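# Carry tube rack through self-closing doors onto desk

## Task

Take the tube rack from the counter, pass it through the self-closing doors and set it on the desk, using one or both robots. At the end the rack must stand upright with every tube seated all the way down in a hole, and both doors must be closed. The task fails if the rack or any tube touches the floor, or if a robot tips over or finishes leaning. Release the rack and move the robots away before finishing.

## Robot and tools

Robots: two identical Hello Robot Stretch 4 units, r1 and r2. Each has an omni-wheel base, a lift on a mast, a telescoping arm that reaches forward, a three-joint wrist (yaw, pitch, roll) and a two-finger gripper with bendable steel fingers. Each is about 1.6 m tall; the base rim lies within 0.23 m of the base origin. Cameras per robot: rX_head_camera, rX_head_left_camera, rX_head_right_camera, rX_wrist_camera (X = 1 or 2). Loose objects may occasionally get a brief push from outside.

Frames: the base frame sits on the floor under the base centre, x forward, y left, z up. hand_pose is the point between the open fingertips, expressed in this frame; with all wrist joints at 0 its axes line up with the base frame. The printed hand position can be off. The odometry frame is the base frame at scene start. Every robot reports in its own frames, so relative placement of the two robots is only visible from images, lidar_m and wrist_depth_mm.

execute_actions(actions, cameras): actions is a list holding one action or none (empty list = just read state and images). An action is an object keyed by robot name. Under each name: "base" and/or "joints", optionally "pace" and "contact_limits"; or "end_of_arm" by itself. All motions in one action begin together. base takes exactly one relative command, an offset from where the base last reported itself: translate_m (metres, forward +, range -2 to 2), strafe_m (metres, left +, -2 to 2), rotate_rad (radians, counter-clockwise from above +, -3.2 to 3.2). joints are absolute targets by name: lift_m 0 to 1.2 m; arm_m 0 to 0.55 m; wrist_yaw_rad -1.134 to 4.276 (0 forward, + left, 3.14 folded, above 3.4 the arm may block); wrist_pitch_rad -1.117 to 4.259 (0 level, 1.57 pointing down); wrist_roll_rad -1.117 to 4.259 (0 = fingers level, + turns clockwise seen from behind); gripper_m -0.038 to 0.141 m fingertip gap (below 0 the tips press together). Done tolerances: lift/arm ±0.004, yaw/roll ±0.02, pitch ±0.05, gripper ±0.004. Out-of-range joint targets are clipped and reported; any other bad key or value rejects the whole call. pace: "slow", "default", "fast", "max" (base 0.1/0.3/0.4/0.6 m/s, turning 1/2/3/4 rad/s; lower caps above lift 0.2, down to 0.3 m/s and 1 rad/s at lift 1.2). contact_limits: {"arm_m": 0 to 0.75}, default 0.5, how hard the arm may push before contact_stop. end_of_arm: "enable_torque" restarts wrist/gripper motors that switched off. Unmentioned joints or bases may keep pushing toward old targets. One action lasts at most 15 s. cameras: list of names, null/omitted/["all"] = all, [] = none. If a result reports a stop, later calls in the same reply are skipped.

wait(seconds 0 to 10): no new commands, returns state and images. zoom_image(camera, region [x0,y0,x1,y1] pixels, max 504x504): enlarges part of the latest full image. read_manual(section "licences"): licence text only. finished_scene(scene 1 or 2): ends the scene irreversibly and reports success; the result gives the next scene's task. Replying without a tool call ends all remaining scenes.

Result lines: base_status and joint_status give how each motion ended: done, off_target (resting away from target, maybe still pushing), contact_stop_at_<key> (blocked; lift/arm/wheels go slack, a slack lift can sink under load), limit_stop_at_<name> (e.g. own_body, tilt above 6 degrees: joints and wheels slack until upright), time_out, torque_fault (wrist motor limp until enable_torque). on_its_own covers uncommanded parts; "held at" is the held target. lidar_m: 12 distances in metres in 30-degree sectors counter-clockwise from straight ahead (4th left, 7th behind, 10th right); "-" = nothing seen or closer than 0.25 m; sees roughly 0.15 m to robot height, misses glass, clear plastic, thin legs; sees the other robot. wrist_depth_mm: 7x7 cells from top left, 100-2000 mm, "-" unknown. base_odometry counts wheel turns (slip counts); heading -3.142 to 3.142. If turned_by_wheels and turned_by_imu differ by over 0.1 rad, expect a collision or slip. base_tilt in degrees, forward/right positive, with a fixed bias up to 1.5. motor_effort in percent of max, peak in brackets; effort outside rest range means pushing or carrying. Wheel efforts positive = turning right.

Gripping: command a gap smaller than the object; tighter squeezes harder and pulls it inward. Gripper reading and done do not prove a grasp; check effort or images. Raise the lift if fingertips jam on a surface. To unfold at start, send lift_m 0.4 with wrist_yaw_rad 0.

Avoid: robots pressing each other (a firm press ends the run; no state line reports robot contact), driving further once bases touch, uneven shared carrying (travel may differ up to 3 cm per metre), turning or driving with over 1 kg held and arm_m above 0.2, especially fast; strong pushes with a high gripper; holding over about 2 kg with a level wrist; dropping, slamming or flooring the rack or tubes.

Each tool is called after "Call:" by a JSON object that holds its "op" and its "data".

## Session

Call:
{"op": "execute_actions", "data": {"actions": []}}

Scene clock: 0.00 s.
r1.base_odometry: x=+0.000 y=+0.000 heading=+0.000 (m, m, rad; r1's odometry frame)
r1.turned_by_wheels: +0.000 (rad since the last result)
r1.turned_by_imu: +0.000 (rad since the last result)
r1.base_tilt: forward=+0.1 right=+0.2 (deg)
r1.lidar_m: 2.43 3.40 2.04 1.10 0.83 0.82 0.87 0.79 0.75 0.82 1.14 2.29
r1.base_status: not commanded
r1.joint_positions: lift_m=+0.194 arm_m=-0.003 wrist_yaw_rad=+3.055 wrist_pitch_rad=+0.006 wrist_roll_rad=+0.000 gripper_m=+0.057
r1.joint_status: not commanded
r1.motor_effort: lift_m=+20 arm_m=+0 wrist_yaw_rad=+1 wrist_pitch_rad=-6 wrist_roll_rad=+1 gripper_m=-3 wheel_0=+0 wheel_1=-1 wheel_2=+0 (%)
r1.hand_pose: x=-0.1115 y=+0.1121 z=+0.3708 quat_wxyz=(+0.043, -0.003, +0.000, +0.999) (m; r1's base frame)
r1.wrist_depth_mm: 135 137 1138 976 878 778 741 / - 138 1118 991 878 778 723 / 108 137 1060 976 891 788 732 / 120 140 1060 960 866 788 723 / 820 1060 1138 960 878 798 732 / 866 1060 208 991 193 788 723 / 854 917 991 143 866 759 732
r2.base_odometry: x=+0.000 y=+0.000 heading=+0.000 (m, m, rad; r2's odometry frame)
r2.turned_by_wheels: +0.000 (rad since the last result)
r2.turned_by_imu: +0.000 (rad since the last result)
r2.base_tilt: forward=-0.2 right=+0.2 (deg)
r2.lidar_m: 0.89 1.02 1.64 2.03 2.68 2.22 2.20 1.30 1.06 1.05 1.12 0.90
r2.base_status: not commanded
r2.joint_positions: lift_m=+0.199 arm_m=+0.001 wrist_yaw_rad=+3.152 wrist_pitch_rad=-0.010 wrist_roll_rad=+0.010 gripper_m=+0.057
r2.joint_status: not commanded
r2.motor_effort: lift_m=+17 arm_m=-1 wrist_yaw_rad=+1 wrist_pitch_rad=-5 wrist_roll_rad=+0 gripper_m=-3 wheel_0=+0 wheel_1=+0 wheel_2=+0 (%)
r2.hand_pose: x=-0.1174 y=+0.0843 z=+0.3805 quat_wxyz=(-0.005, +0.005, +0.005, +1.000) (m; r2's base frame)
r2.wrist_depth_mm: - 133 141 - - - - / - 110 141 - - - - / - 118 143 - - - - / 146 144 293 - - - - / 227 1661 - - - - - / 227 1160 220 1255 198 1281 1281 / 227 809 891 106 946 854 917
pictures: r1_head_camera, r1_head_left_camera, r1_head_right_camera, r1_wrist_camera, r2_head_camera, r2_head_left_camera, r2_head_right_camera, r2_wrist_camera
Images, in order (width x height): r1_head_camera 420x560, r1_head_left_camera 420x672, r1_head_right_camera 420x672, r1_wrist_camera 616x392, r2_head_camera 420x560, r2_head_left_camera 420x672, r2_head_right_camera 420x672, r2_wrist_camera 616x392.

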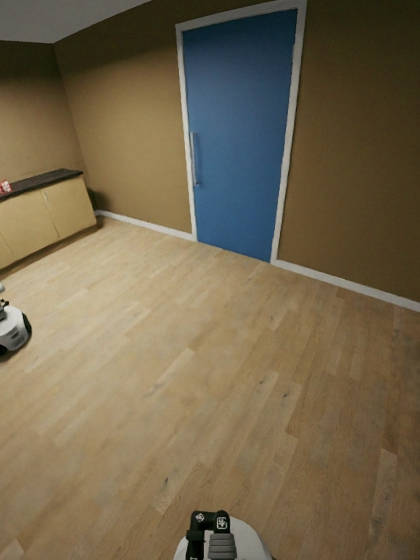

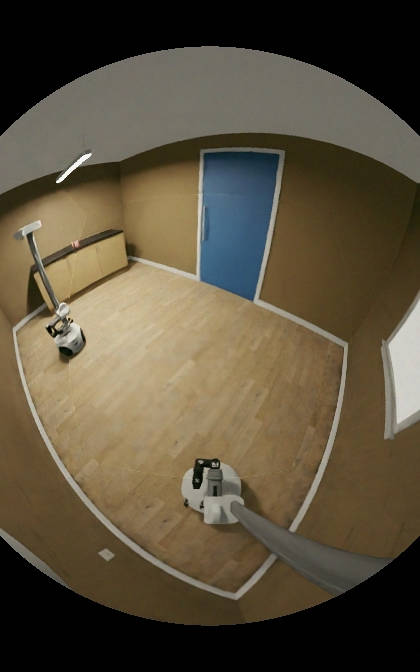

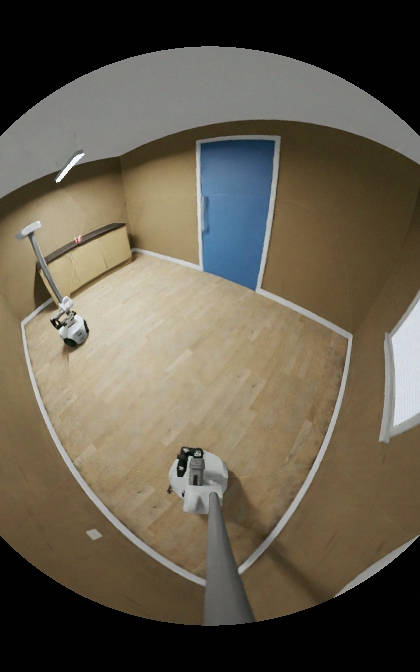

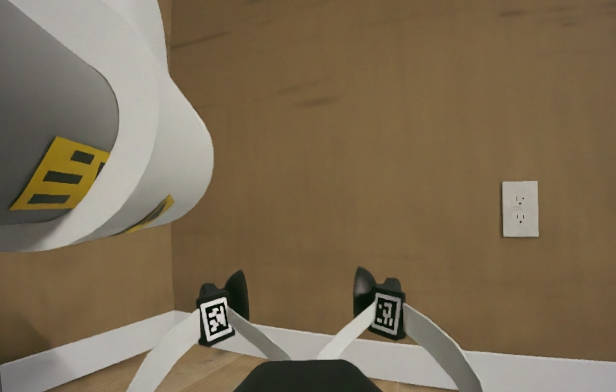

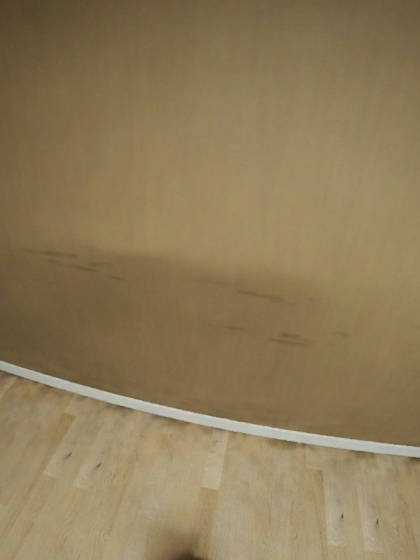

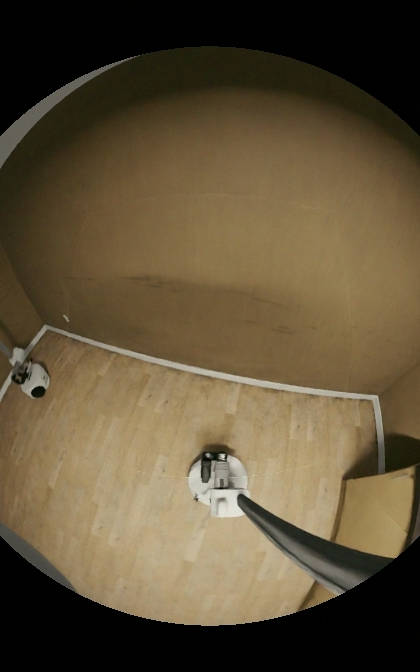

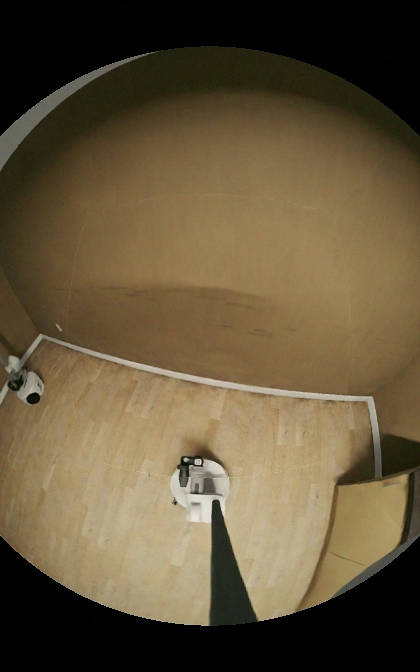

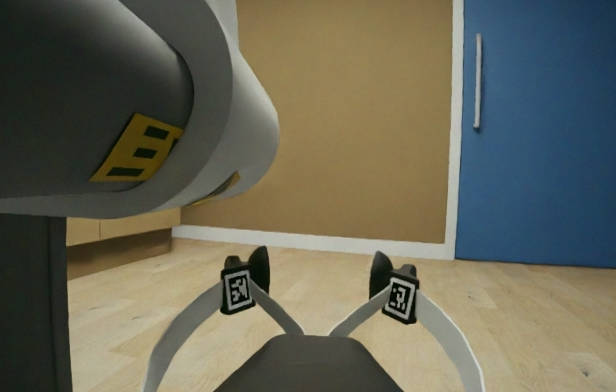

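Call:
{"op": "zoom_image", "data": {"camera": "r1_head_camera", "region": [0, 0, 320, 280]}}

Call:
{"op": "execute_actions", "data": {"actions": [{"r2":{"base":{"rotate_rad":-1.7},"joints":{"lift_m":0.85,"wrist_yaw_rad":0}},"r1":{"base":{"translate_m":0.8},"joints":{"lift_m":0.7,"wrist_yaw_rad":0}}}]}}

Region (0, 0, 320, 280) of r1_head_camera's 420x560 image, scaled by 1.575, with more detail than that image has; it fills the top 441 rows of this view, and the rest is white.

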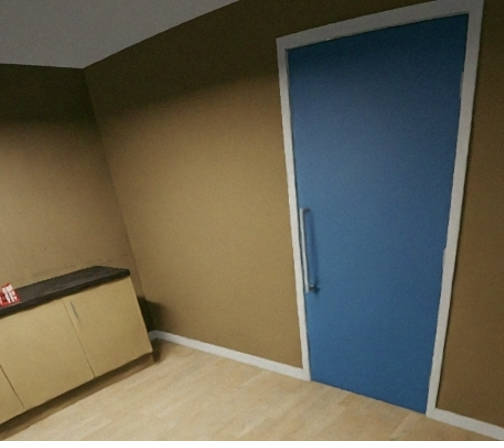

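Scene clock: 4.60 s.
r1.base_odometry: x=+0.800 y=+0.000 heading=+0.000 (m, m, rad; r1's odometry frame)
r1.turned_by_wheels: +0.000 (rad since the last result)
r1.turned_by_imu: -0.004 (rad since the last result)
r1.base_tilt: forward=+0.1 right=+0.4 (deg)
r1.lidar_m: 1.72 2.46 1.72 1.69 1.52 1.48 1.61 1.25 1.18 1.27 1.69 1.61
r1.base_status: done
r1.joint_positions: lift_m=+0.700 arm_m=-0.003 wrist_yaw_rad=+0.000 wrist_pitch_rad=+0.006 wrist_roll_rad=+0.000 gripper_m=+0.057
r1.joint_status: all done
r1.motor_effort: lift_m=+26(27) arm_m=+0(0) wrist_yaw_rad=+0(7) wrist_pitch_rad=-7(7) wrist_roll_rad=+0(0) gripper_m=+0(1) wheel_0=-1(5) wheel_1=-1(9) wheel_2=+0(8) (%)
r1.hand_pose: x=+0.4569 y=-0.0874 z=+0.8760 quat_wxyz=(+1.000, +0.000, +0.003, +0.000) (m; r1's base frame)
r1.wrist_depth_mm: - - 1808 1661 1464 1281 1118 / - - 1863 1618 1464 1255 1160 / - - 1921 1661 1430 1281 1182 / - - 1921 1708 1430 1281 1160 / - - 1921 1618 1464 1281 1138 / - - 209 1618 193 1281 1160 / - - 1863 143 1430 1229 1138
r2.base_odometry: x=+0.000 y=+0.000 heading=-1.700 (m, m, rad; r2's odometry frame)
r2.turned_by_wheels: -1.700 (rad since the last result)
r2.turned_by_imu: -1.714 (rad since the last result)
r2.base_tilt: forward=-0.1 right=+0.2 (deg)
r2.lidar_m: 1.06 1.23 0.92 0.90 0.95 1.40 1.72 1.70 2.23 2.19 1.39 1.08
r2.base_status: done
r2.joint_positions: lift_m=+0.850 arm_m=+0.001 wrist_yaw_rad=+0.000 wrist_pitch_rad=-0.010 wrist_roll_rad=+0.010 gripper_m=+0.057
r2.joint_status: all done
r2.motor_effort: lift_m=+23(22) arm_m=-1(0) wrist_yaw_rad=-1(4) wrist_pitch_rad=-6(5) wrist_roll_rad=+0(1) gripper_m=-5(4) wheel_0=+0(3) wheel_1=-1(7) wheel_2=-1(10) (%)
r2.hand_pose: x=+0.4605 y=-0.0873 z=+1.0307 quat_wxyz=(+1.000, +0.005, -0.005, +0.000) (m; r2's base frame)
r2.wrist_depth_mm: 1205 1464 1464 1397 1366 1366 1336 / 1205 1499 1430 1430 1397 1366 1336 / 1229 1499 1464 1430 1430 1366 1336 / 1255 1499 1499 1464 1430 1397 1366 / 1255 1537 1499 1060 917 960 976 / 1255 1537 219 854 199 820 798 / 1255 1537 1537 106 842 820 809
pictures: r1_head_camera, r1_head_left_camera, r1_head_right_camera, r1_wrist_camera, r2_head_camera, r2_head_left_camera, r2_head_right_camera, r2_wrist_camera
Images, in order (width x height): r1_head_camera 420x560, r1_head_left_camera 420x672, r1_head_right_camera 420x672, r1_wrist_camera 616x392, r2_head_camera 420x560, r2_head_left_camera 420x672, r2_head_right_camera 420x672, r2_wrist_camera 616x392.

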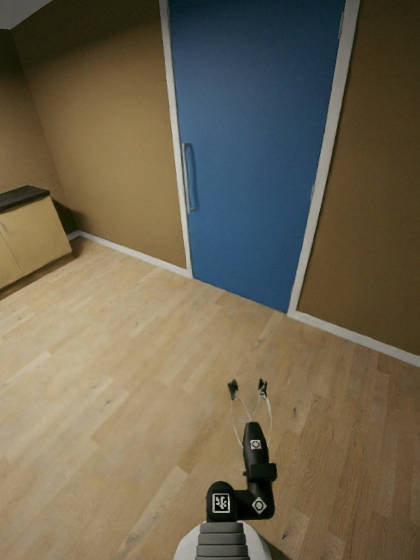

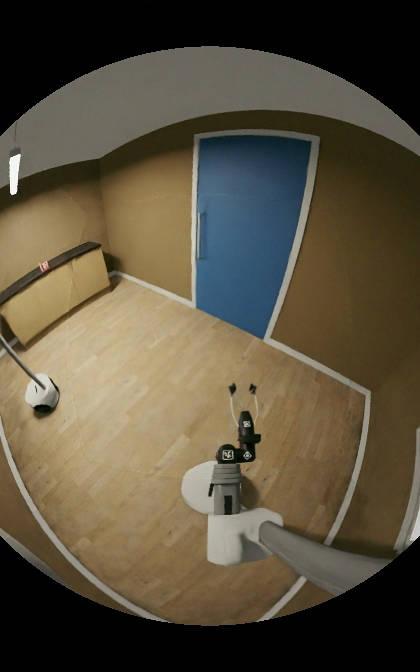

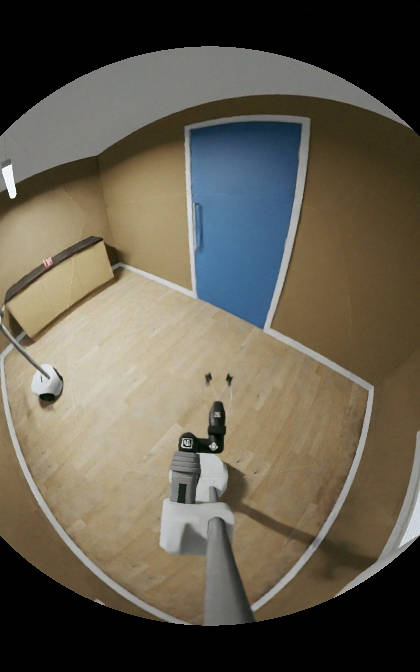

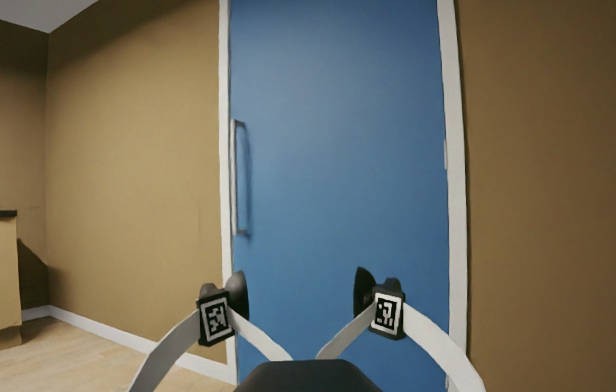

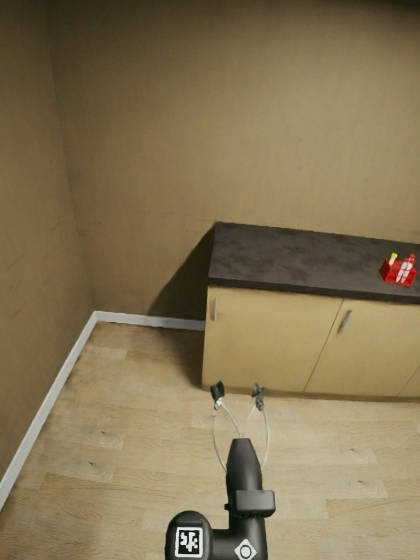

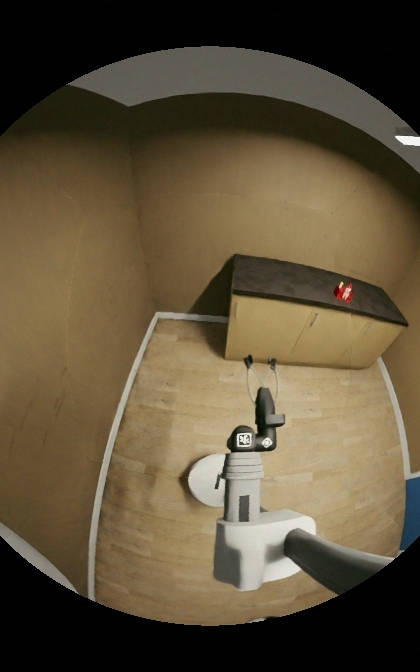

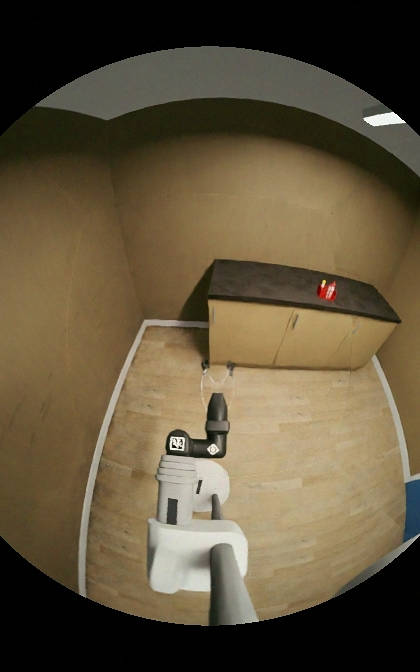

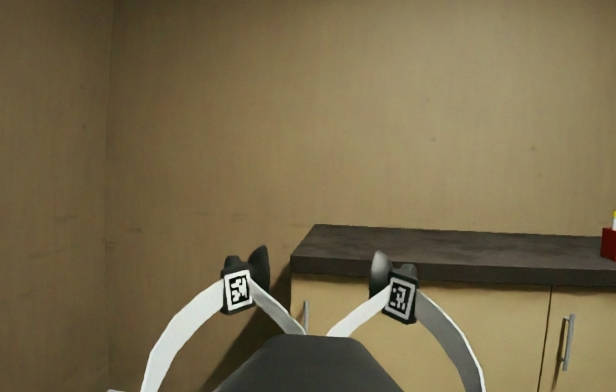

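Call:
{"op": "execute_actions", "data": {"actions": [{"r2":{"base":{"strafe_m":-0.72},"joints":{"wrist_pitch_rad":0.3}},"r1":{"base":{"rotate_rad":-0.55}}}], "cameras": ["r1_head_camera","r1_wrist_camera","r2_head_camera","r2_wrist_camera"]}}

Scene clock: 8.93 s.
r1.base_odometry: x=+0.800 y=+0.000 heading=-0.550 (m, m, rad; r1's odometry frame)
r1.turned_by_wheels: -0.550 (rad since the last result)
r1.turned_by_imu: -0.558 (rad since the last result)
r1.base_tilt: forward=+0.1 right=+0.1 (deg)
r1.lidar_m: 1.61 1.72 2.40 1.66 2.09 1.57 1.48 1.59 1.24 1.19 1.23 1.70
r1.base_status: done
r1.joint_positions: lift_m=+0.700 arm_m=-0.003 wrist_yaw_rad=+0.000 wrist_pitch_rad=+0.006 wrist_roll_rad=+0.000 gripper_m=+0.057
r1.joint_status: not commanded
r1.motor_effort: lift_m=+26(26) arm_m=+0(1) wrist_yaw_rad=+1(1) wrist_pitch_rad=-6(7) wrist_roll_rad=+1(0) gripper_m=-3(2) wheel_0=+2(7) wheel_1=+1(9) wheel_2=+0(7) (%)
r1.hand_pose: x=+0.4568 y=-0.0875 z=+0.8760 quat_wxyz=(+1.000, +0.000, +0.003, +0.000) (m; r1's base frame)
r1.wrist_depth_mm: 1397 1397 1397 1430 1430 1397 1397 / 1464 1397 1397 1430 1397 1397 1397 / 1397 1430 1430 1430 1397 1397 1430 / 1430 1397 1430 1430 1366 1397 1397 / 1397 1397 1366 1430 1397 1430 1397 / 1430 1430 209 1397 193 1397 1397 / 1430 1430 1397 143 1397 1397 1397
r2.base_odometry: x=-0.714 y=+0.093 heading=-1.700 (m, m, rad; r2's odometry frame)
r2.turned_by_wheels: +0.000 (rad since the last result)
r2.turned_by_imu: -0.001 (rad since the last result)
r2.base_tilt: forward=-0.2 right=+0.2 (deg)
r2.lidar_m: 0.98 1.06 1.67 1.62 1.74 2.50 1.67 1.99 1.53 1.48 1.31 1.02
r2.base_status: done
r2.joint_positions: lift_m=+0.850 arm_m=+0.001 wrist_yaw_rad=+0.000 wrist_pitch_rad=+0.302 wrist_roll_rad=+0.010 gripper_m=+0.057
r2.joint_status: all done
r2.motor_effort: lift_m=+22(22) arm_m=-1(1) wrist_yaw_rad=+2(0) wrist_pitch_rad=-4(3) wrist_roll_rad=+0(1) gripper_m=-3(3) wheel_0=+0(12) wheel_1=+0(8) wheel_2=-1(5) (%)
r2.hand_pose: x=+0.4475 y=-0.0874 z=+0.9421 quat_wxyz=(+0.989, +0.005, +0.150, -0.001) (m; r2's base frame)
r2.wrist_depth_mm: 1336 1336 1308 1281 1255 1229 1205 / 1430 1366 1366 1336 1281 1281 1255 / 866 842 809 798 778 759 809 / 917 878 866 831 798 778 750 / 976 931 904 878 842 820 809 / 1397 1008 220 917 199 866 854 / 1229 1078 1025 106 960 917 904
pictures: r1_head_camera, r1_wrist_camera, r2_head_camera, r2_wrist_camera
Images, in order (width x height): r1_head_camera 420x560, r1_wrist_camera 616x392, r2_head_camera 420x560, r2_wrist_camera 616x392.

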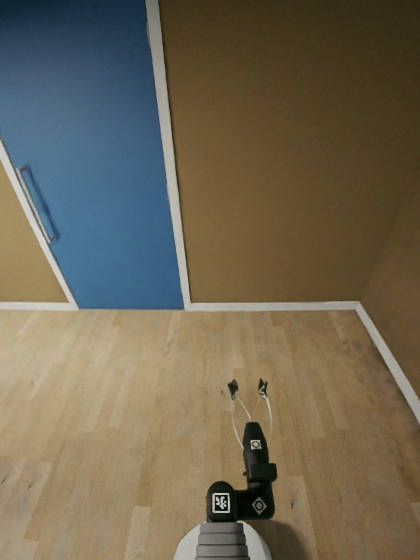

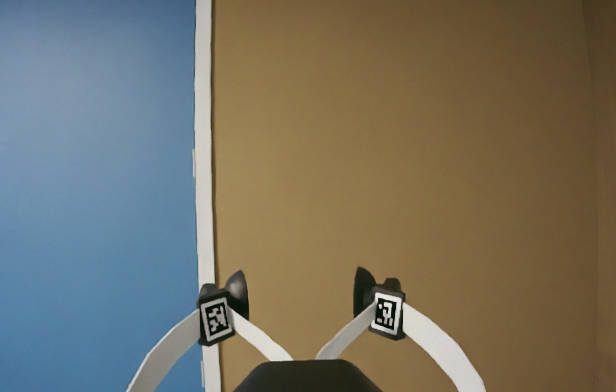

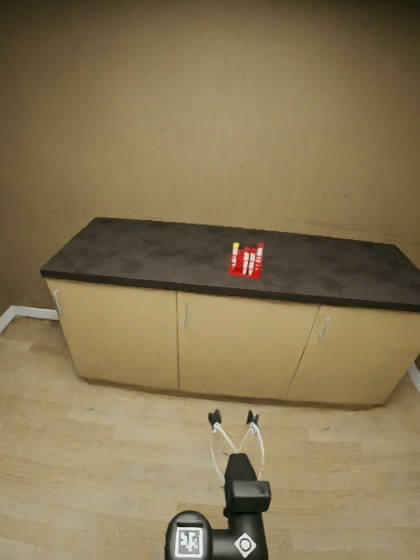

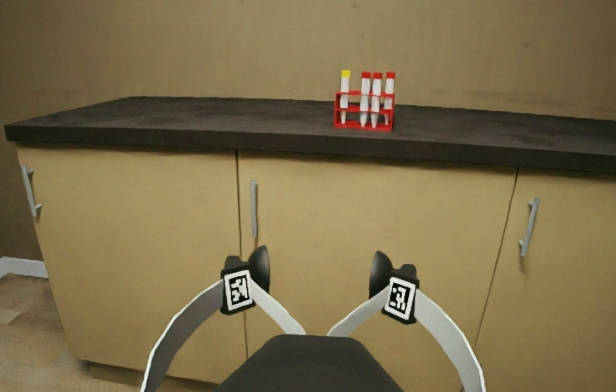

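Call:
{"op": "execute_actions", "data": {"actions": [{"r2":{"base":{"rotate_rad":-0.09},"joints":{"wrist_pitch_rad":0.0,"gripper_m":0.141,"lift_m":0.85}},"r1":{"base":{"strafe_m":1.2},"joints":{"gripper_m":0.12,"lift_m":0.85},"pace":"fast"}}], "cameras": ["r1_head_camera","r1_wrist_camera","r2_head_camera","r2_wrist_camera"]}}

Scene clock: 13.97 s.
r1.base_odometry: x=+1.427 y=+1.023 heading=-0.550 (m, m, rad; r1's odometry frame)
r1.turned_by_wheels: +0.000 (rad since the last result)
r1.turned_by_imu: +0.000 (rad since the last result)
r1.base_tilt: forward=-0.1 right=+0.2 (deg)
r1.lidar_m: 1.58 1.75 0.45 0.48 1.81 1.52 1.46 1.53 2.13 2.40 2.34 1.73
r1.base_status: done
r1.joint_positions: lift_m=+0.850 arm_m=-0.003 wrist_yaw_rad=+0.000 wrist_pitch_rad=+0.006 wrist_roll_rad=+0.000 gripper_m=+0.120
r1.joint_status: all done
r1.motor_effort: lift_m=+25(29) arm_m=+0(1) wrist_yaw_rad=+0(0) wrist_pitch_rad=-6(7) wrist_roll_rad=+0(0) gripper_m=+1(2) wheel_0=+2(11) wheel_1=-2(10) wheel_2=-1(1) (%)
r1.hand_pose: x=+0.4569 y=-0.0874 z=+1.0261 quat_wxyz=(+1.000, +0.000, +0.003, +0.000) (m; r1's base frame)
r1.wrist_depth_mm: 1430 1464 1464 1464 1430 1430 1464 / 1464 1430 1430 1464 1464 1430 1464 / 1430 1430 1464 1430 1464 1430 1430 / 1464 1397 1464 1464 1430 1464 1397 / 1430 1464 1430 1464 1430 1464 1430 / 1430 1430 1464 1430 213 1430 1430 / 1430 1397 1397 147 1430 1430 1430
r2.base_odometry: x=-0.714 y=+0.093 heading=-1.790 (m, m, rad; r2's odometry frame)
r2.turned_by_wheels: -0.090 (rad since the last result)
r2.turned_by_imu: -0.091 (rad since the last result)
r2.base_tilt: forward=-0.1 right=+0.2 (deg)
r2.lidar_m: 0.99 1.04 1.72 1.63 1.70 0.47 0.47 0.69 1.53 1.48 1.54 1.02
r2.base_status: done
r2.joint_positions: lift_m=+0.850 arm_m=+0.001 wrist_yaw_rad=+0.000 wrist_pitch_rad=+0.003 wrist_roll_rad=+0.010 gripper_m=+0.141
r2.joint_status: all done
r2.motor_effort: lift_m=+22(23) arm_m=+0(0) wrist_yaw_rad=+0(0) wrist_pitch_rad=-7(12) wrist_roll_rad=+1(1) gripper_m=-2(1) wheel_0=+0(3) wheel_1=+0(5) wheel_2=+0(8) (%)
r2.hand_pose: x=+0.4605 y=-0.0874 z=+1.0271 quat_wxyz=(+1.000, +0.005, +0.001, +0.000) (m; r2's base frame)
r2.wrist_depth_mm: 1366 1397 1366 1336 1397 1366 1397 / 1366 1397 1366 1397 1366 1366 1397 / 1366 1397 1430 1397 1430 1397 1397 / 1430 1397 1397 1430 1397 1397 1397 / 820 831 809 831 866 891 904 / 820 820 820 809 798 218 798 / 842 842 820 106 820 798 809
pictures: r1_head_camera, r1_wrist_camera, r2_head_camera, r2_wrist_camera
Images, in order (width x height): r1_head_camera 420x560, r1_wrist_camera 616x392, r2_head_camera 420x560, r2_wrist_camera 616x392.

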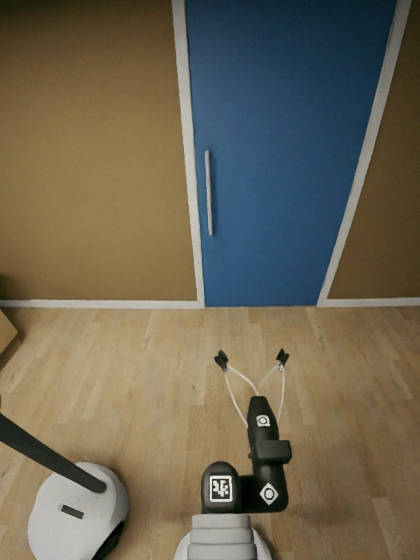

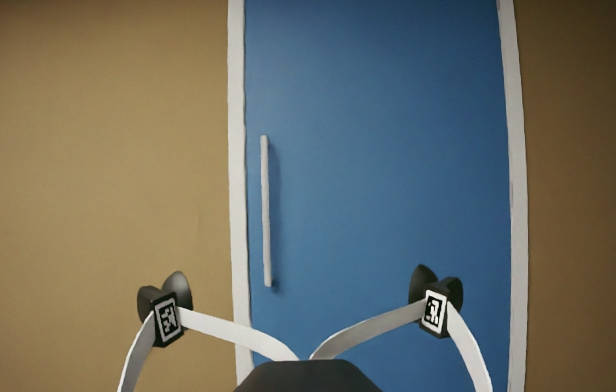

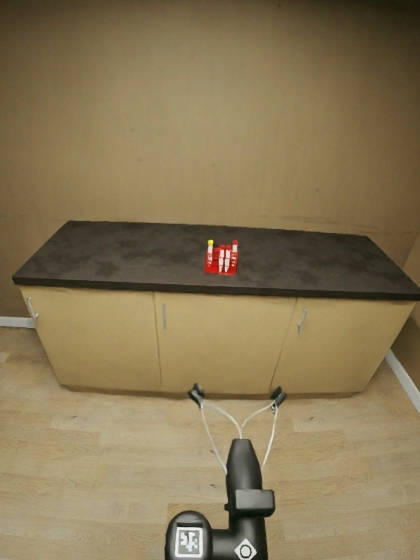

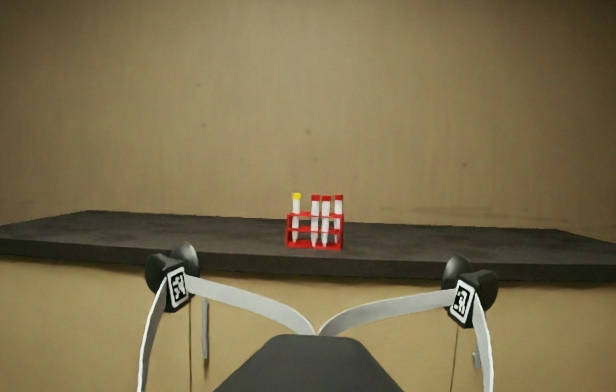

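Call:
{"op": "execute_actions", "data": {"actions": [{"r2":{"base":{"translate_m":0.45},"joints":{"lift_m":0.8}},"r1":{"base":{"translate_m":0.85},"joints":{"lift_m":0.65},"pace":"fast"}}], "cameras": ["r1_head_camera","r1_wrist_camera","r2_head_camera","r2_wrist_camera"]}}

Scene clock: 18.07 s.
r1.base_odometry: x=+2.152 y=+0.579 heading=-0.550 (m, m, rad; r1's odometry frame)
r1.turned_by_wheels: +0.000 (rad since the last result)
r1.turned_by_imu: -0.004 (rad since the last result)
r1.base_tilt: forward=+0.0 right=+0.4 (deg)
r1.lidar_m: 0.75 0.84 1.19 1.62 1.05 2.40 2.32 2.42 2.48 2.41 1.16 0.85
r1.base_status: done
r1.joint_positions: lift_m=+0.650 arm_m=-0.003 wrist_yaw_rad=+0.000 wrist_pitch_rad=+0.006 wrist_roll_rad=+0.000 gripper_m=+0.120
r1.joint_status: all done
r1.motor_effort: lift_m=+15(24) arm_m=+0(0) wrist_yaw_rad=+0(0) wrist_pitch_rad=-7(6) wrist_roll_rad=+1(1) gripper_m=+1(0) wheel_0=-1(6) wheel_1=+1(6) wheel_2=+0(12) (%)
r1.hand_pose: x=+0.4569 y=-0.0874 z=+0.8269 quat_wxyz=(+1.000, +0.000, +0.003, +0.000) (m; r1's base frame)
r1.wrist_depth_mm: 597 591 597 591 591 603 591 / 591 591 597 597 597 591 591 / 585 597 597 597 597 591 591 / 597 585 591 585 591 603 597 / 597 591 597 591 591 597 585 / 591 591 591 597 213 591 585 / 591 580 591 147 591 591 591
r2.base_odometry: x=-0.812 y=-0.346 heading=-1.790 (m, m, rad; r2's odometry frame)
r2.turned_by_wheels: +0.000 (rad since the last result)
r2.turned_by_imu: -0.002 (rad since the last result)
r2.base_tilt: forward=-0.1 right=+0.2 (deg)
r2.lidar_m: 0.54 0.57 0.78 1.64 1.70 2.27 3.62 1.07 1.56 1.47 0.79 0.57
r2.base_status: done
r2.joint_positions: lift_m=+0.800 arm_m=+0.001 wrist_yaw_rad=+0.000 wrist_pitch_rad=+0.003 wrist_roll_rad=+0.010 gripper_m=+0.141
r2.joint_status: all done
r2.motor_effort: lift_m=+13(21) arm_m=-1(1) wrist_yaw_rad=-1(0) wrist_pitch_rad=-8(6) wrist_roll_rad=+1(1) gripper_m=+0(2) wheel_0=+1(7) wheel_1=+1(5) wheel_2=+2(8) (%)
r2.hand_pose: x=+0.4605 y=-0.0874 z=+0.9778 quat_wxyz=(+1.000, +0.005, +0.001, +0.000) (m; r2's base frame)
r2.wrist_depth_mm: 946 946 946 946 946 960 946 / 960 946 960 960 960 960 960 / 960 960 960 960 960 976 976 / 960 976 976 459 976 991 976 / 508 539 508 459 615 640 654 / 340 340 336 351 332 219 362 / 366 362 362 106 336 332 330
pictures: r1_head_camera, r1_wrist_camera, r2_head_camera, r2_wrist_camera
Images, in order (width x height): r1_head_camera 420x560, r1_wrist_camera 616x392, r2_head_camera 420x560, r2_wrist_camera 616x392.

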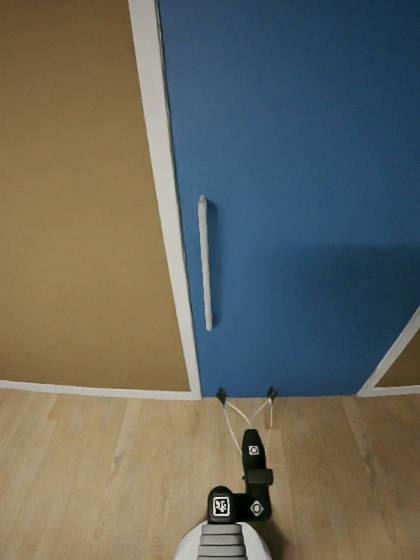

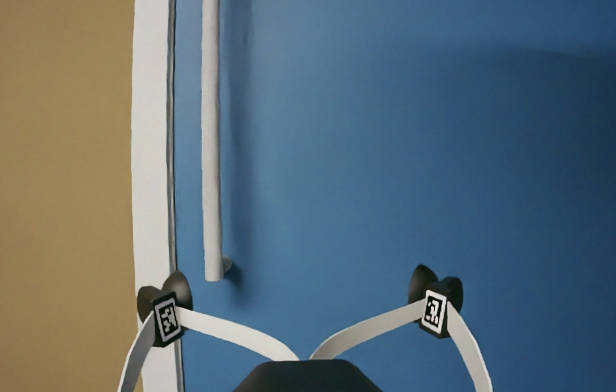

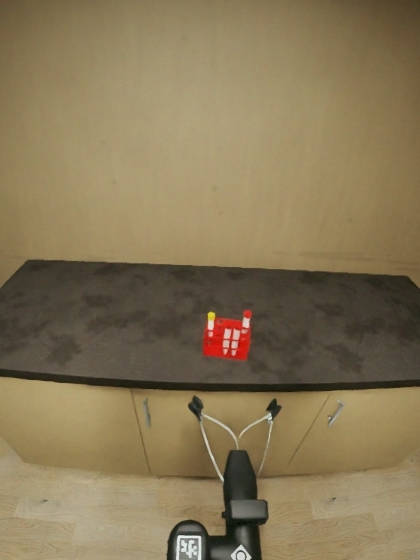

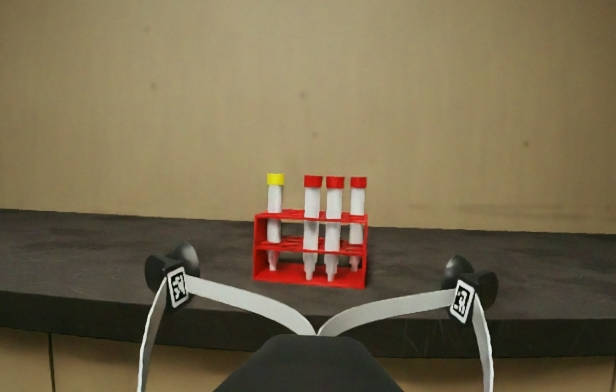

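Call:
{"op": "zoom_image", "data": {"camera": "r2_wrist_camera", "region": [200, 150, 440, 330]}}

Call:
{"op": "zoom_image", "data": {"camera": "r2_head_camera", "region": [170, 280, 300, 430]}}

Region (200, 150, 440, 330) of r2_wrist_camera's 616x392 image, scaled by 2.100; it fills the top 378 rows of this view, and the rest is white.

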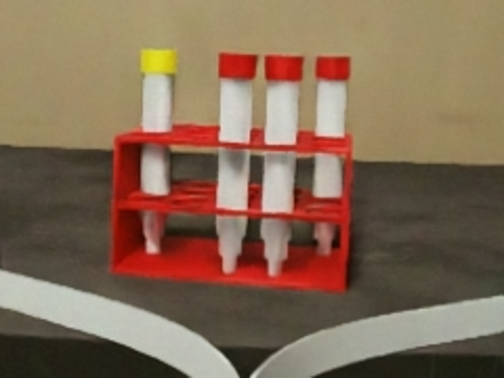

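Region (170, 280, 300, 430) of r2_head_camera's 420x560 image, scaled by 3.360, with more detail than that image has; it fills the left 437 columns of this view, and the rest is white.

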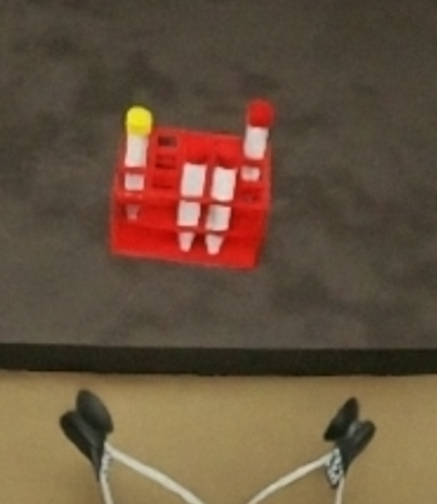

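Call:
{"op": "execute_actions", "data": {"actions": [{"r2":{"base":{"rotate_rad":-0.15},"joints":{"lift_m":0.83,"wrist_pitch_rad":0.15}},"r1":{"base":{"strafe_m":0.12},"joints":{"lift_m":0.7,"arm_m":0.15}}}], "cameras": ["r1_wrist_camera"]}}

Call:
{"op": "execute_actions", "data": {"actions": [{"r2":{"base":{"strafe_m":0.114},"joints":{"arm_m":0.08}},"r1":{"joints":{"arm_m":0.25,"gripper_m":0.09}}}], "cameras": ["r1_wrist_camera","r2_wrist_camera","r2_head_camera"]}}

Scene clock: 22.17 s.
r1.base_odometry: x=+2.215 y=+0.682 heading=-0.550 (m, m, rad; r1's odometry frame)
r1.turned_by_wheels: +0.000 (rad since the last result)
r1.turned_by_imu: -0.001 (rad since the last result)
r1.base_tilt: forward=-0.1 right=+0.2 (deg)
r1.lidar_m: 0.77 0.86 1.19 1.51 0.95 2.41 2.31 2.43 2.61 2.52 1.15 0.85
r1.base_status: done
r1.joint_positions: lift_m=+0.700 arm_m=+0.149 wrist_yaw_rad=+0.000 wrist_pitch_rad=+0.006 wrist_roll_rad=+0.000 gripper_m=+0.120
r1.joint_status: all done
r1.motor_effort: lift_m=+26(29) arm_m=+7(8) wrist_yaw_rad=-1(0) wrist_pitch_rad=-7(7) wrist_roll_rad=+0(0) gripper_m=+0(0) wheel_0=+0(8) wheel_1=+0(11) wheel_2=+0(1) (%)
r1.hand_pose: x=+0.6081 y=-0.0874 z=+0.8760 quat_wxyz=(+1.000, +0.000, +0.003, +0.000) (m; r1's base frame)
r1.wrist_depth_mm: 445 445 433 445 445 442 449 / 445 445 433 445 445 449 445 / 442 445 430 445 449 445 445 / 445 445 430 445 442 442 442 / 445 442 430 445 442 439 442 / 442 442 430 442 213 442 445 / 445 445 430 147 442 445 445
r2.base_odometry: x=-0.812 y=-0.346 heading=-1.940 (m, m, rad; r2's odometry frame)
r2.turned_by_wheels: -0.150 (rad since the last result)
r2.turned_by_imu: -0.151 (rad since the last result)
r2.base_tilt: forward=-0.1 right=+0.2 (deg)
r2.lidar_m: 0.54 0.54 0.69 1.64 1.67 2.02 3.55 0.97 0.95 1.47 0.93 0.60
r2.base_status: done
r2.joint_positions: lift_m=+0.830 arm_m=+0.001 wrist_yaw_rad=+0.000 wrist_pitch_rad=+0.152 wrist_roll_rad=+0.010 gripper_m=+0.141
r2.joint_status: all done
r2.motor_effort: lift_m=+22(24) arm_m=+0(0) wrist_yaw_rad=-1(0) wrist_pitch_rad=-3(2) wrist_roll_rad=+0(0) gripper_m=-1(1) wheel_0=+1(5) wheel_1=+1(5) wheel_2=+1(5) (%)
r2.hand_pose: x=+0.4572 y=-0.0874 z=+0.9642 quat_wxyz=(+0.997, +0.005, +0.076, +0.000) (m; r2's base frame)
r2.wrist_depth_mm: 842 866 891 931 946 991 1025 / 854 891 917 946 976 1025 1042 / 891 917 931 976 1025 1060 1098 / 621 647 436 609 707 741 768 / 375 389 402 413 418 427 427 / 342 345 357 366 377 218 436 / 370 382 392 106 421 436 452
pictures: r1_wrist_camera
Images, in order (width x height): r1_wrist_camera 616x392.

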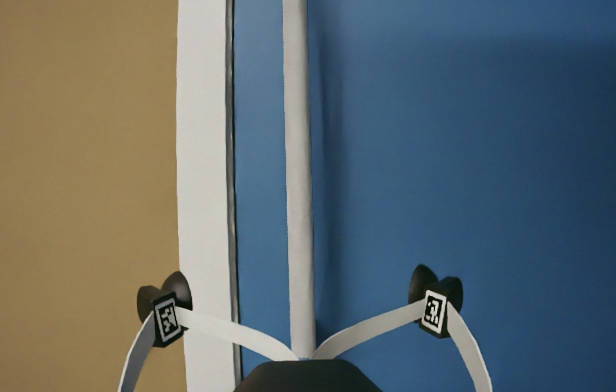

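Scene clock: 23.70 s.
r1.base_odometry: x=+2.215 y=+0.682 heading=-0.550 (m, m, rad; r1's odometry frame)
r1.turned_by_wheels: +0.000 (rad since the last result)
r1.turned_by_imu: +0.000 (rad since the last result)
r1.base_tilt: forward=+0.2 right=+0.2 (deg)
r1.lidar_m: 0.74 0.86 1.21 1.48 1.03 1.23 2.30 2.41 2.61 2.52 1.14 0.85
r1.base_status: not commanded
r1.joint_positions: lift_m=+0.700 arm_m=+0.249 wrist_yaw_rad=+0.000 wrist_pitch_rad=+0.006 wrist_roll_rad=+0.000 gripper_m=+0.090
r1.joint_status: all done
r1.motor_effort: lift_m=+26(26) arm_m=+7(7) wrist_yaw_rad=-1(1) wrist_pitch_rad=-6(7) wrist_roll_rad=+0(1) gripper_m=-1(3) wheel_0=+0(0) wheel_1=+0(0) wheel_2=+0(0) (%)
r1.hand_pose: x=+0.7082 y=-0.0874 z=+0.8760 quat_wxyz=(+1.000, +0.000, +0.003, +0.000) (m; r1's base frame)
r1.wrist_depth_mm: 347 345 347 347 345 343 345 / 345 347 347 345 347 343 347 / 345 343 347 343 345 345 343 / 343 345 343 345 345 345 343 / 343 345 345 345 345 345 345 / 343 343 213 343 198 343 343 / 343 345 330 143 345 343 345
r2.base_odometry: x=-0.705 y=-0.387 heading=-1.940 (m, m, rad; r2's odometry frame)
r2.turned_by_wheels: +0.000 (rad since the last result)
r2.turned_by_imu: -0.001 (rad since the last result)
r2.base_tilt: forward=-0.2 right=+0.2 (deg)
r2.lidar_m: 0.51 0.53 0.67 1.53 1.55 1.88 3.56 1.07 1.02 1.58 0.92 0.60
r2.base_status: done
r2.joint_positions: lift_m=+0.830 arm_m=+0.079 wrist_yaw_rad=+0.000 wrist_pitch_rad=+0.152 wrist_roll_rad=+0.010 gripper_m=+0.141
r2.joint_status: all done
r2.motor_effort: lift_m=+22(22) arm_m=+4(4) wrist_yaw_rad=+2(2) wrist_pitch_rad=-4(4) wrist_roll_rad=+0(0) gripper_m=+1(1) wheel_0=+0(8) wheel_1=-2(8) wheel_2=+1(1) (%)
r2.hand_pose: x=+0.5353 y=-0.0874 z=+0.9642 quat_wxyz=(+0.997, +0.005, +0.076, +0.000) (m; r2's base frame)
r2.wrist_depth_mm: 768 778 809 831 854 891 931 / 788 809 831 866 891 931 946 / 798 831 866 866 917 960 1008 / 615 640 661 377 554 732 768 / 375 384 399 366 387 421 424 / 267 260 263 289 279 219 298 / 251 256 265 106 286 317 332
pictures: r1_wrist_camera, r2_head_camera, r2_wrist_camera
Images, in order (width x height): r1_wrist_camera 616x392, r2_head_camera 420x560, r2_wrist_camera 616x392.

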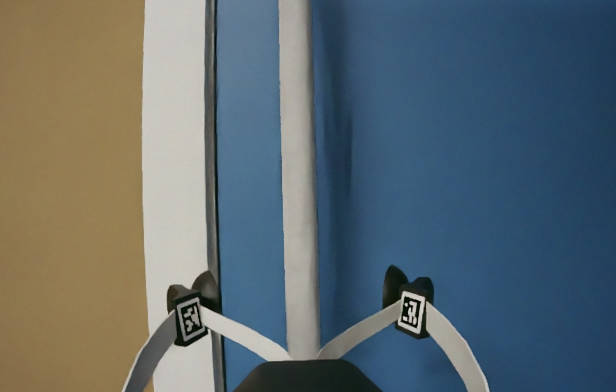

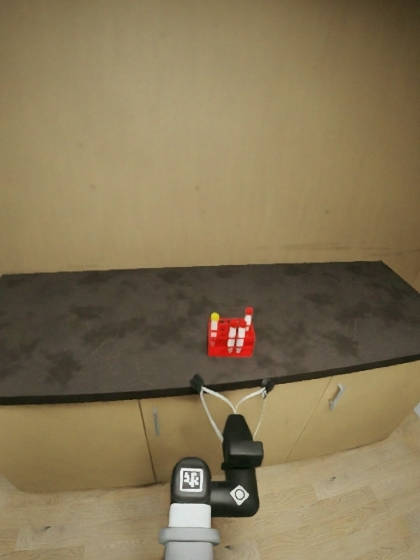

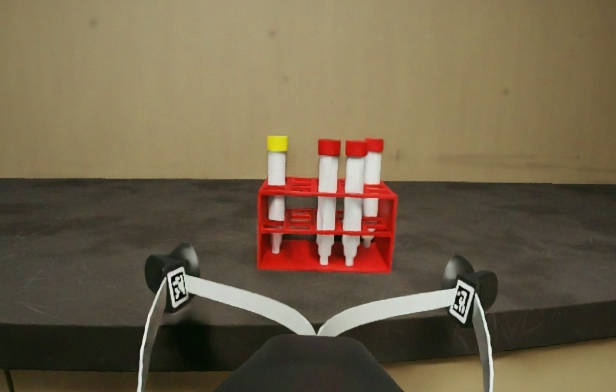

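Call:
{"op": "execute_actions", "data": {"actions": [{"r2":{"joints":{"arm_m":0.17}},"r1":{"joints":{"arm_m":0.31}}}], "cameras": ["r1_wrist_camera","r2_wrist_camera"]}}

Scene clock: 25.23 s.
r1.base_odometry: x=+2.215 y=+0.682 heading=-0.550 (m, m, rad; r1's odometry frame)
r1.turned_by_wheels: +0.000 (rad since the last result)
r1.turned_by_imu: +0.000 (rad since the last result)
r1.base_tilt: forward=+0.0 right=+0.3 (deg)
r1.lidar_m: 0.74 0.86 1.21 1.50 1.03 1.22 2.31 2.40 2.62 2.53 1.15 0.86
r1.base_status: not commanded
r1.joint_positions: lift_m=+0.700 arm_m=+0.309 wrist_yaw_rad=+0.000 wrist_pitch_rad=+0.006 wrist_roll_rad=+0.000 gripper_m=+0.090
r1.joint_status: all done
r1.motor_effort: lift_m=+26(26) arm_m=+7(8) wrist_yaw_rad=+0(0) wrist_pitch_rad=-7(6) wrist_roll_rad=+1(0) gripper_m=+3(1) wheel_0=+0(0) wheel_1=+0(0) wheel_2=+0(0) (%)
r1.hand_pose: x=+0.7681 y=-0.0874 z=+0.8760 quat_wxyz=(+1.000, +0.000, +0.003, +0.000) (m; r1's base frame)
r1.wrist_depth_mm: 286 272 286 287 286 285 287 / 285 273 285 286 286 287 285 / 286 273 286 285 285 286 285 / 285 272 286 217 286 286 283 / 285 271 285 216 286 285 285 / 285 272 213 218 198 285 285 / 283 270 286 143 286 285 285
r2.base_odometry: x=-0.705 y=-0.387 heading=-1.940 (m, m, rad; r2's odometry frame)
r2.turned_by_wheels: +0.000 (rad since the last result)
r2.turned_by_imu: +0.000 (rad since the last result)
r2.base_tilt: forward=-0.1 right=+0.2 (deg)
r2.lidar_m: 0.53 0.53 0.65 1.53 1.54 1.89 3.57 1.05 1.05 1.59 0.92 0.61
r2.base_status: not commanded
r2.joint_positions: lift_m=+0.830 arm_m=+0.169 wrist_yaw_rad=+0.000 wrist_pitch_rad=+0.152 wrist_roll_rad=+0.010 gripper_m=+0.141
r2.joint_status: all done
r2.motor_effort: lift_m=+22(22) arm_m=+4(5) wrist_yaw_rad=+0(2) wrist_pitch_rad=-5(4) wrist_roll_rad=+0(0) gripper_m=+0(0) wheel_0=+0(0) wheel_1=-2(2) wheel_2=+1(1) (%)
r2.hand_pose: x=+0.6253 y=-0.0874 z=+0.9642 quat_wxyz=(+0.997, +0.005, +0.076, +0.000) (m; r2's base frame)
r2.wrist_depth_mm: 691 715 732 759 778 798 831 / 707 732 750 778 798 831 854 / 723 750 768 788 820 866 891 / 615 634 647 285 314 732 768 / 373 384 342 300 282 421 421 / 265 258 255 273 260 218 290 / 215 213 227 106 234 222 231
pictures: r1_wrist_camera, r2_wrist_camera
Images, in order (width x height): r1_wrist_camera 616x392, r2_wrist_camera 616x392.

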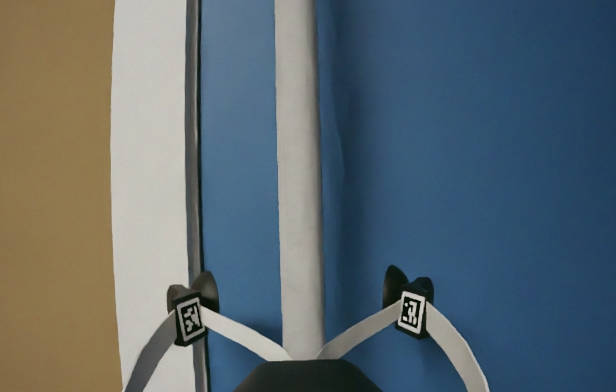

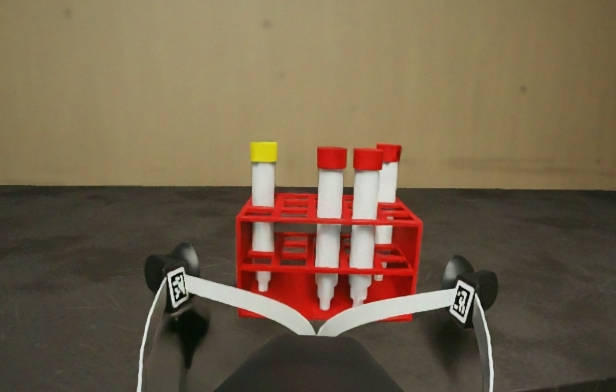

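Call:
{"op": "execute_actions", "data": {"actions": [{"r2":{"base":{"strafe_m":-0.006},"joints":{"lift_m":0.82},"pace":"slow"},"r1":{"joints":{"gripper_m":-0.01}}}], "cameras": ["r1_wrist_camera","r2_wrist_camera"]}}

Scene clock: 27.70 s.
r1.base_odometry: x=+2.215 y=+0.682 heading=-0.550 (m, m, rad; r1's odometry frame)
r1.turned_by_wheels: +0.000 (rad since the last result)
r1.turned_by_imu: -0.001 (rad since the last result)
r1.base_tilt: forward=+0.1 right=+0.3 (deg)
r1.lidar_m: 0.74 0.84 1.21 1.50 1.03 1.18 2.30 2.41 2.64 2.53 1.12 0.84
r1.base_status: not commanded
r1.joint_positions: lift_m=+0.700 arm_m=+0.309 wrist_yaw_rad=+0.000 wrist_pitch_rad=+0.006 wrist_roll_rad=+0.000 gripper_m=-0.009
r1.joint_status: all done
r1.motor_effort: lift_m=+26(26) arm_m=+5(7) wrist_yaw_rad=+1(3) wrist_pitch_rad=-7(7) wrist_roll_rad=+0(0) gripper_m=-19(17) wheel_0=+0(0) wheel_1=+0(0) wheel_2=+0(0) (%)
r1.hand_pose: x=+0.7684 y=-0.0875 z=+0.8760 quat_wxyz=(+1.000, +0.000, +0.003, +0.000) (m; r1's base frame)
r1.wrist_depth_mm: 286 272 281 282 282 282 282 / 287 272 279 281 282 281 282 / 285 271 279 279 282 281 281 / 283 271 281 213 279 281 279 / 285 272 279 211 281 279 279 / 282 271 207 205 185 278 279 / 283 271 279 205 281 279 279
r2.base_odometry: x=-0.711 y=-0.385 heading=-1.940 (m, m, rad; r2's odometry frame)
r2.turned_by_wheels: +0.000 (rad since the last result)
r2.turned_by_imu: +0.000 (rad since the last result)
r2.base_tilt: forward=-0.1 right=+0.1 (deg)
r2.lidar_m: 0.53 0.53 0.67 1.54 1.55 1.89 3.58 1.06 1.03 1.58 0.92 0.61
r2.base_status: done
r2.joint_positions: lift_m=+0.820 arm_m=+0.169 wrist_yaw_rad=+0.000 wrist_pitch_rad=+0.152 wrist_roll_rad=+0.010 gripper_m=+0.141
r2.joint_status: all done
r2.motor_effort: lift_m=+13(21) arm_m=+4(4) wrist_yaw_rad=+1(2) wrist_pitch_rad=-4(5) wrist_roll_rad=+0(0) gripper_m=-2(1) wheel_0=+1(2) wheel_1=-2(5) wheel_2=+0(4) (%)
r2.hand_pose: x=+0.6253 y=-0.0874 z=+0.9550 quat_wxyz=(+0.997, +0.005, +0.076, +0.000) (m; r2's base frame)
r2.wrist_depth_mm: 683 707 732 759 788 809 831 / 707 732 750 778 809 831 866 / 732 750 768 798 820 866 891 / 574 591 539 279 315 691 707 / 347 362 300 296 320 392 397 / 249 243 238 268 243 218 272 / 201 199 212 106 220 208 -
pictures: r1_wrist_camera, r2_wrist_camera
Images, in order (width x height): r1_wrist_camera 616x392, r2_wrist_camera 616x392.

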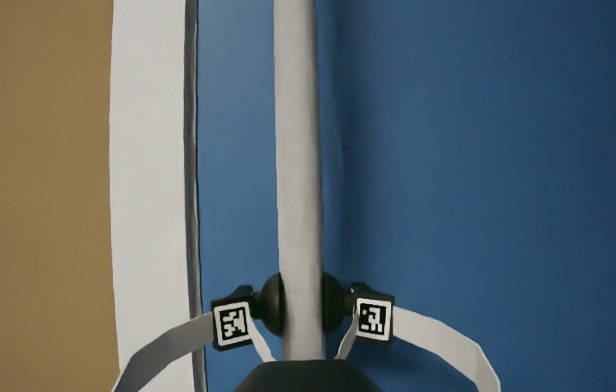

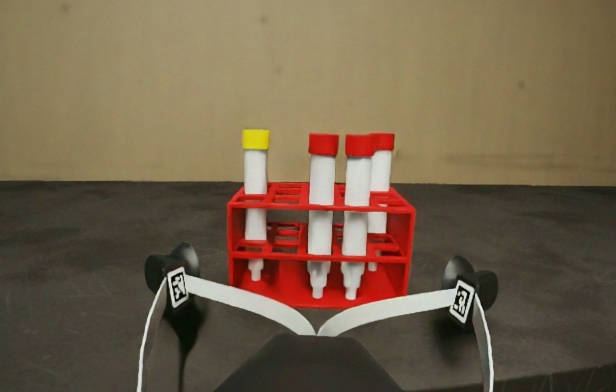

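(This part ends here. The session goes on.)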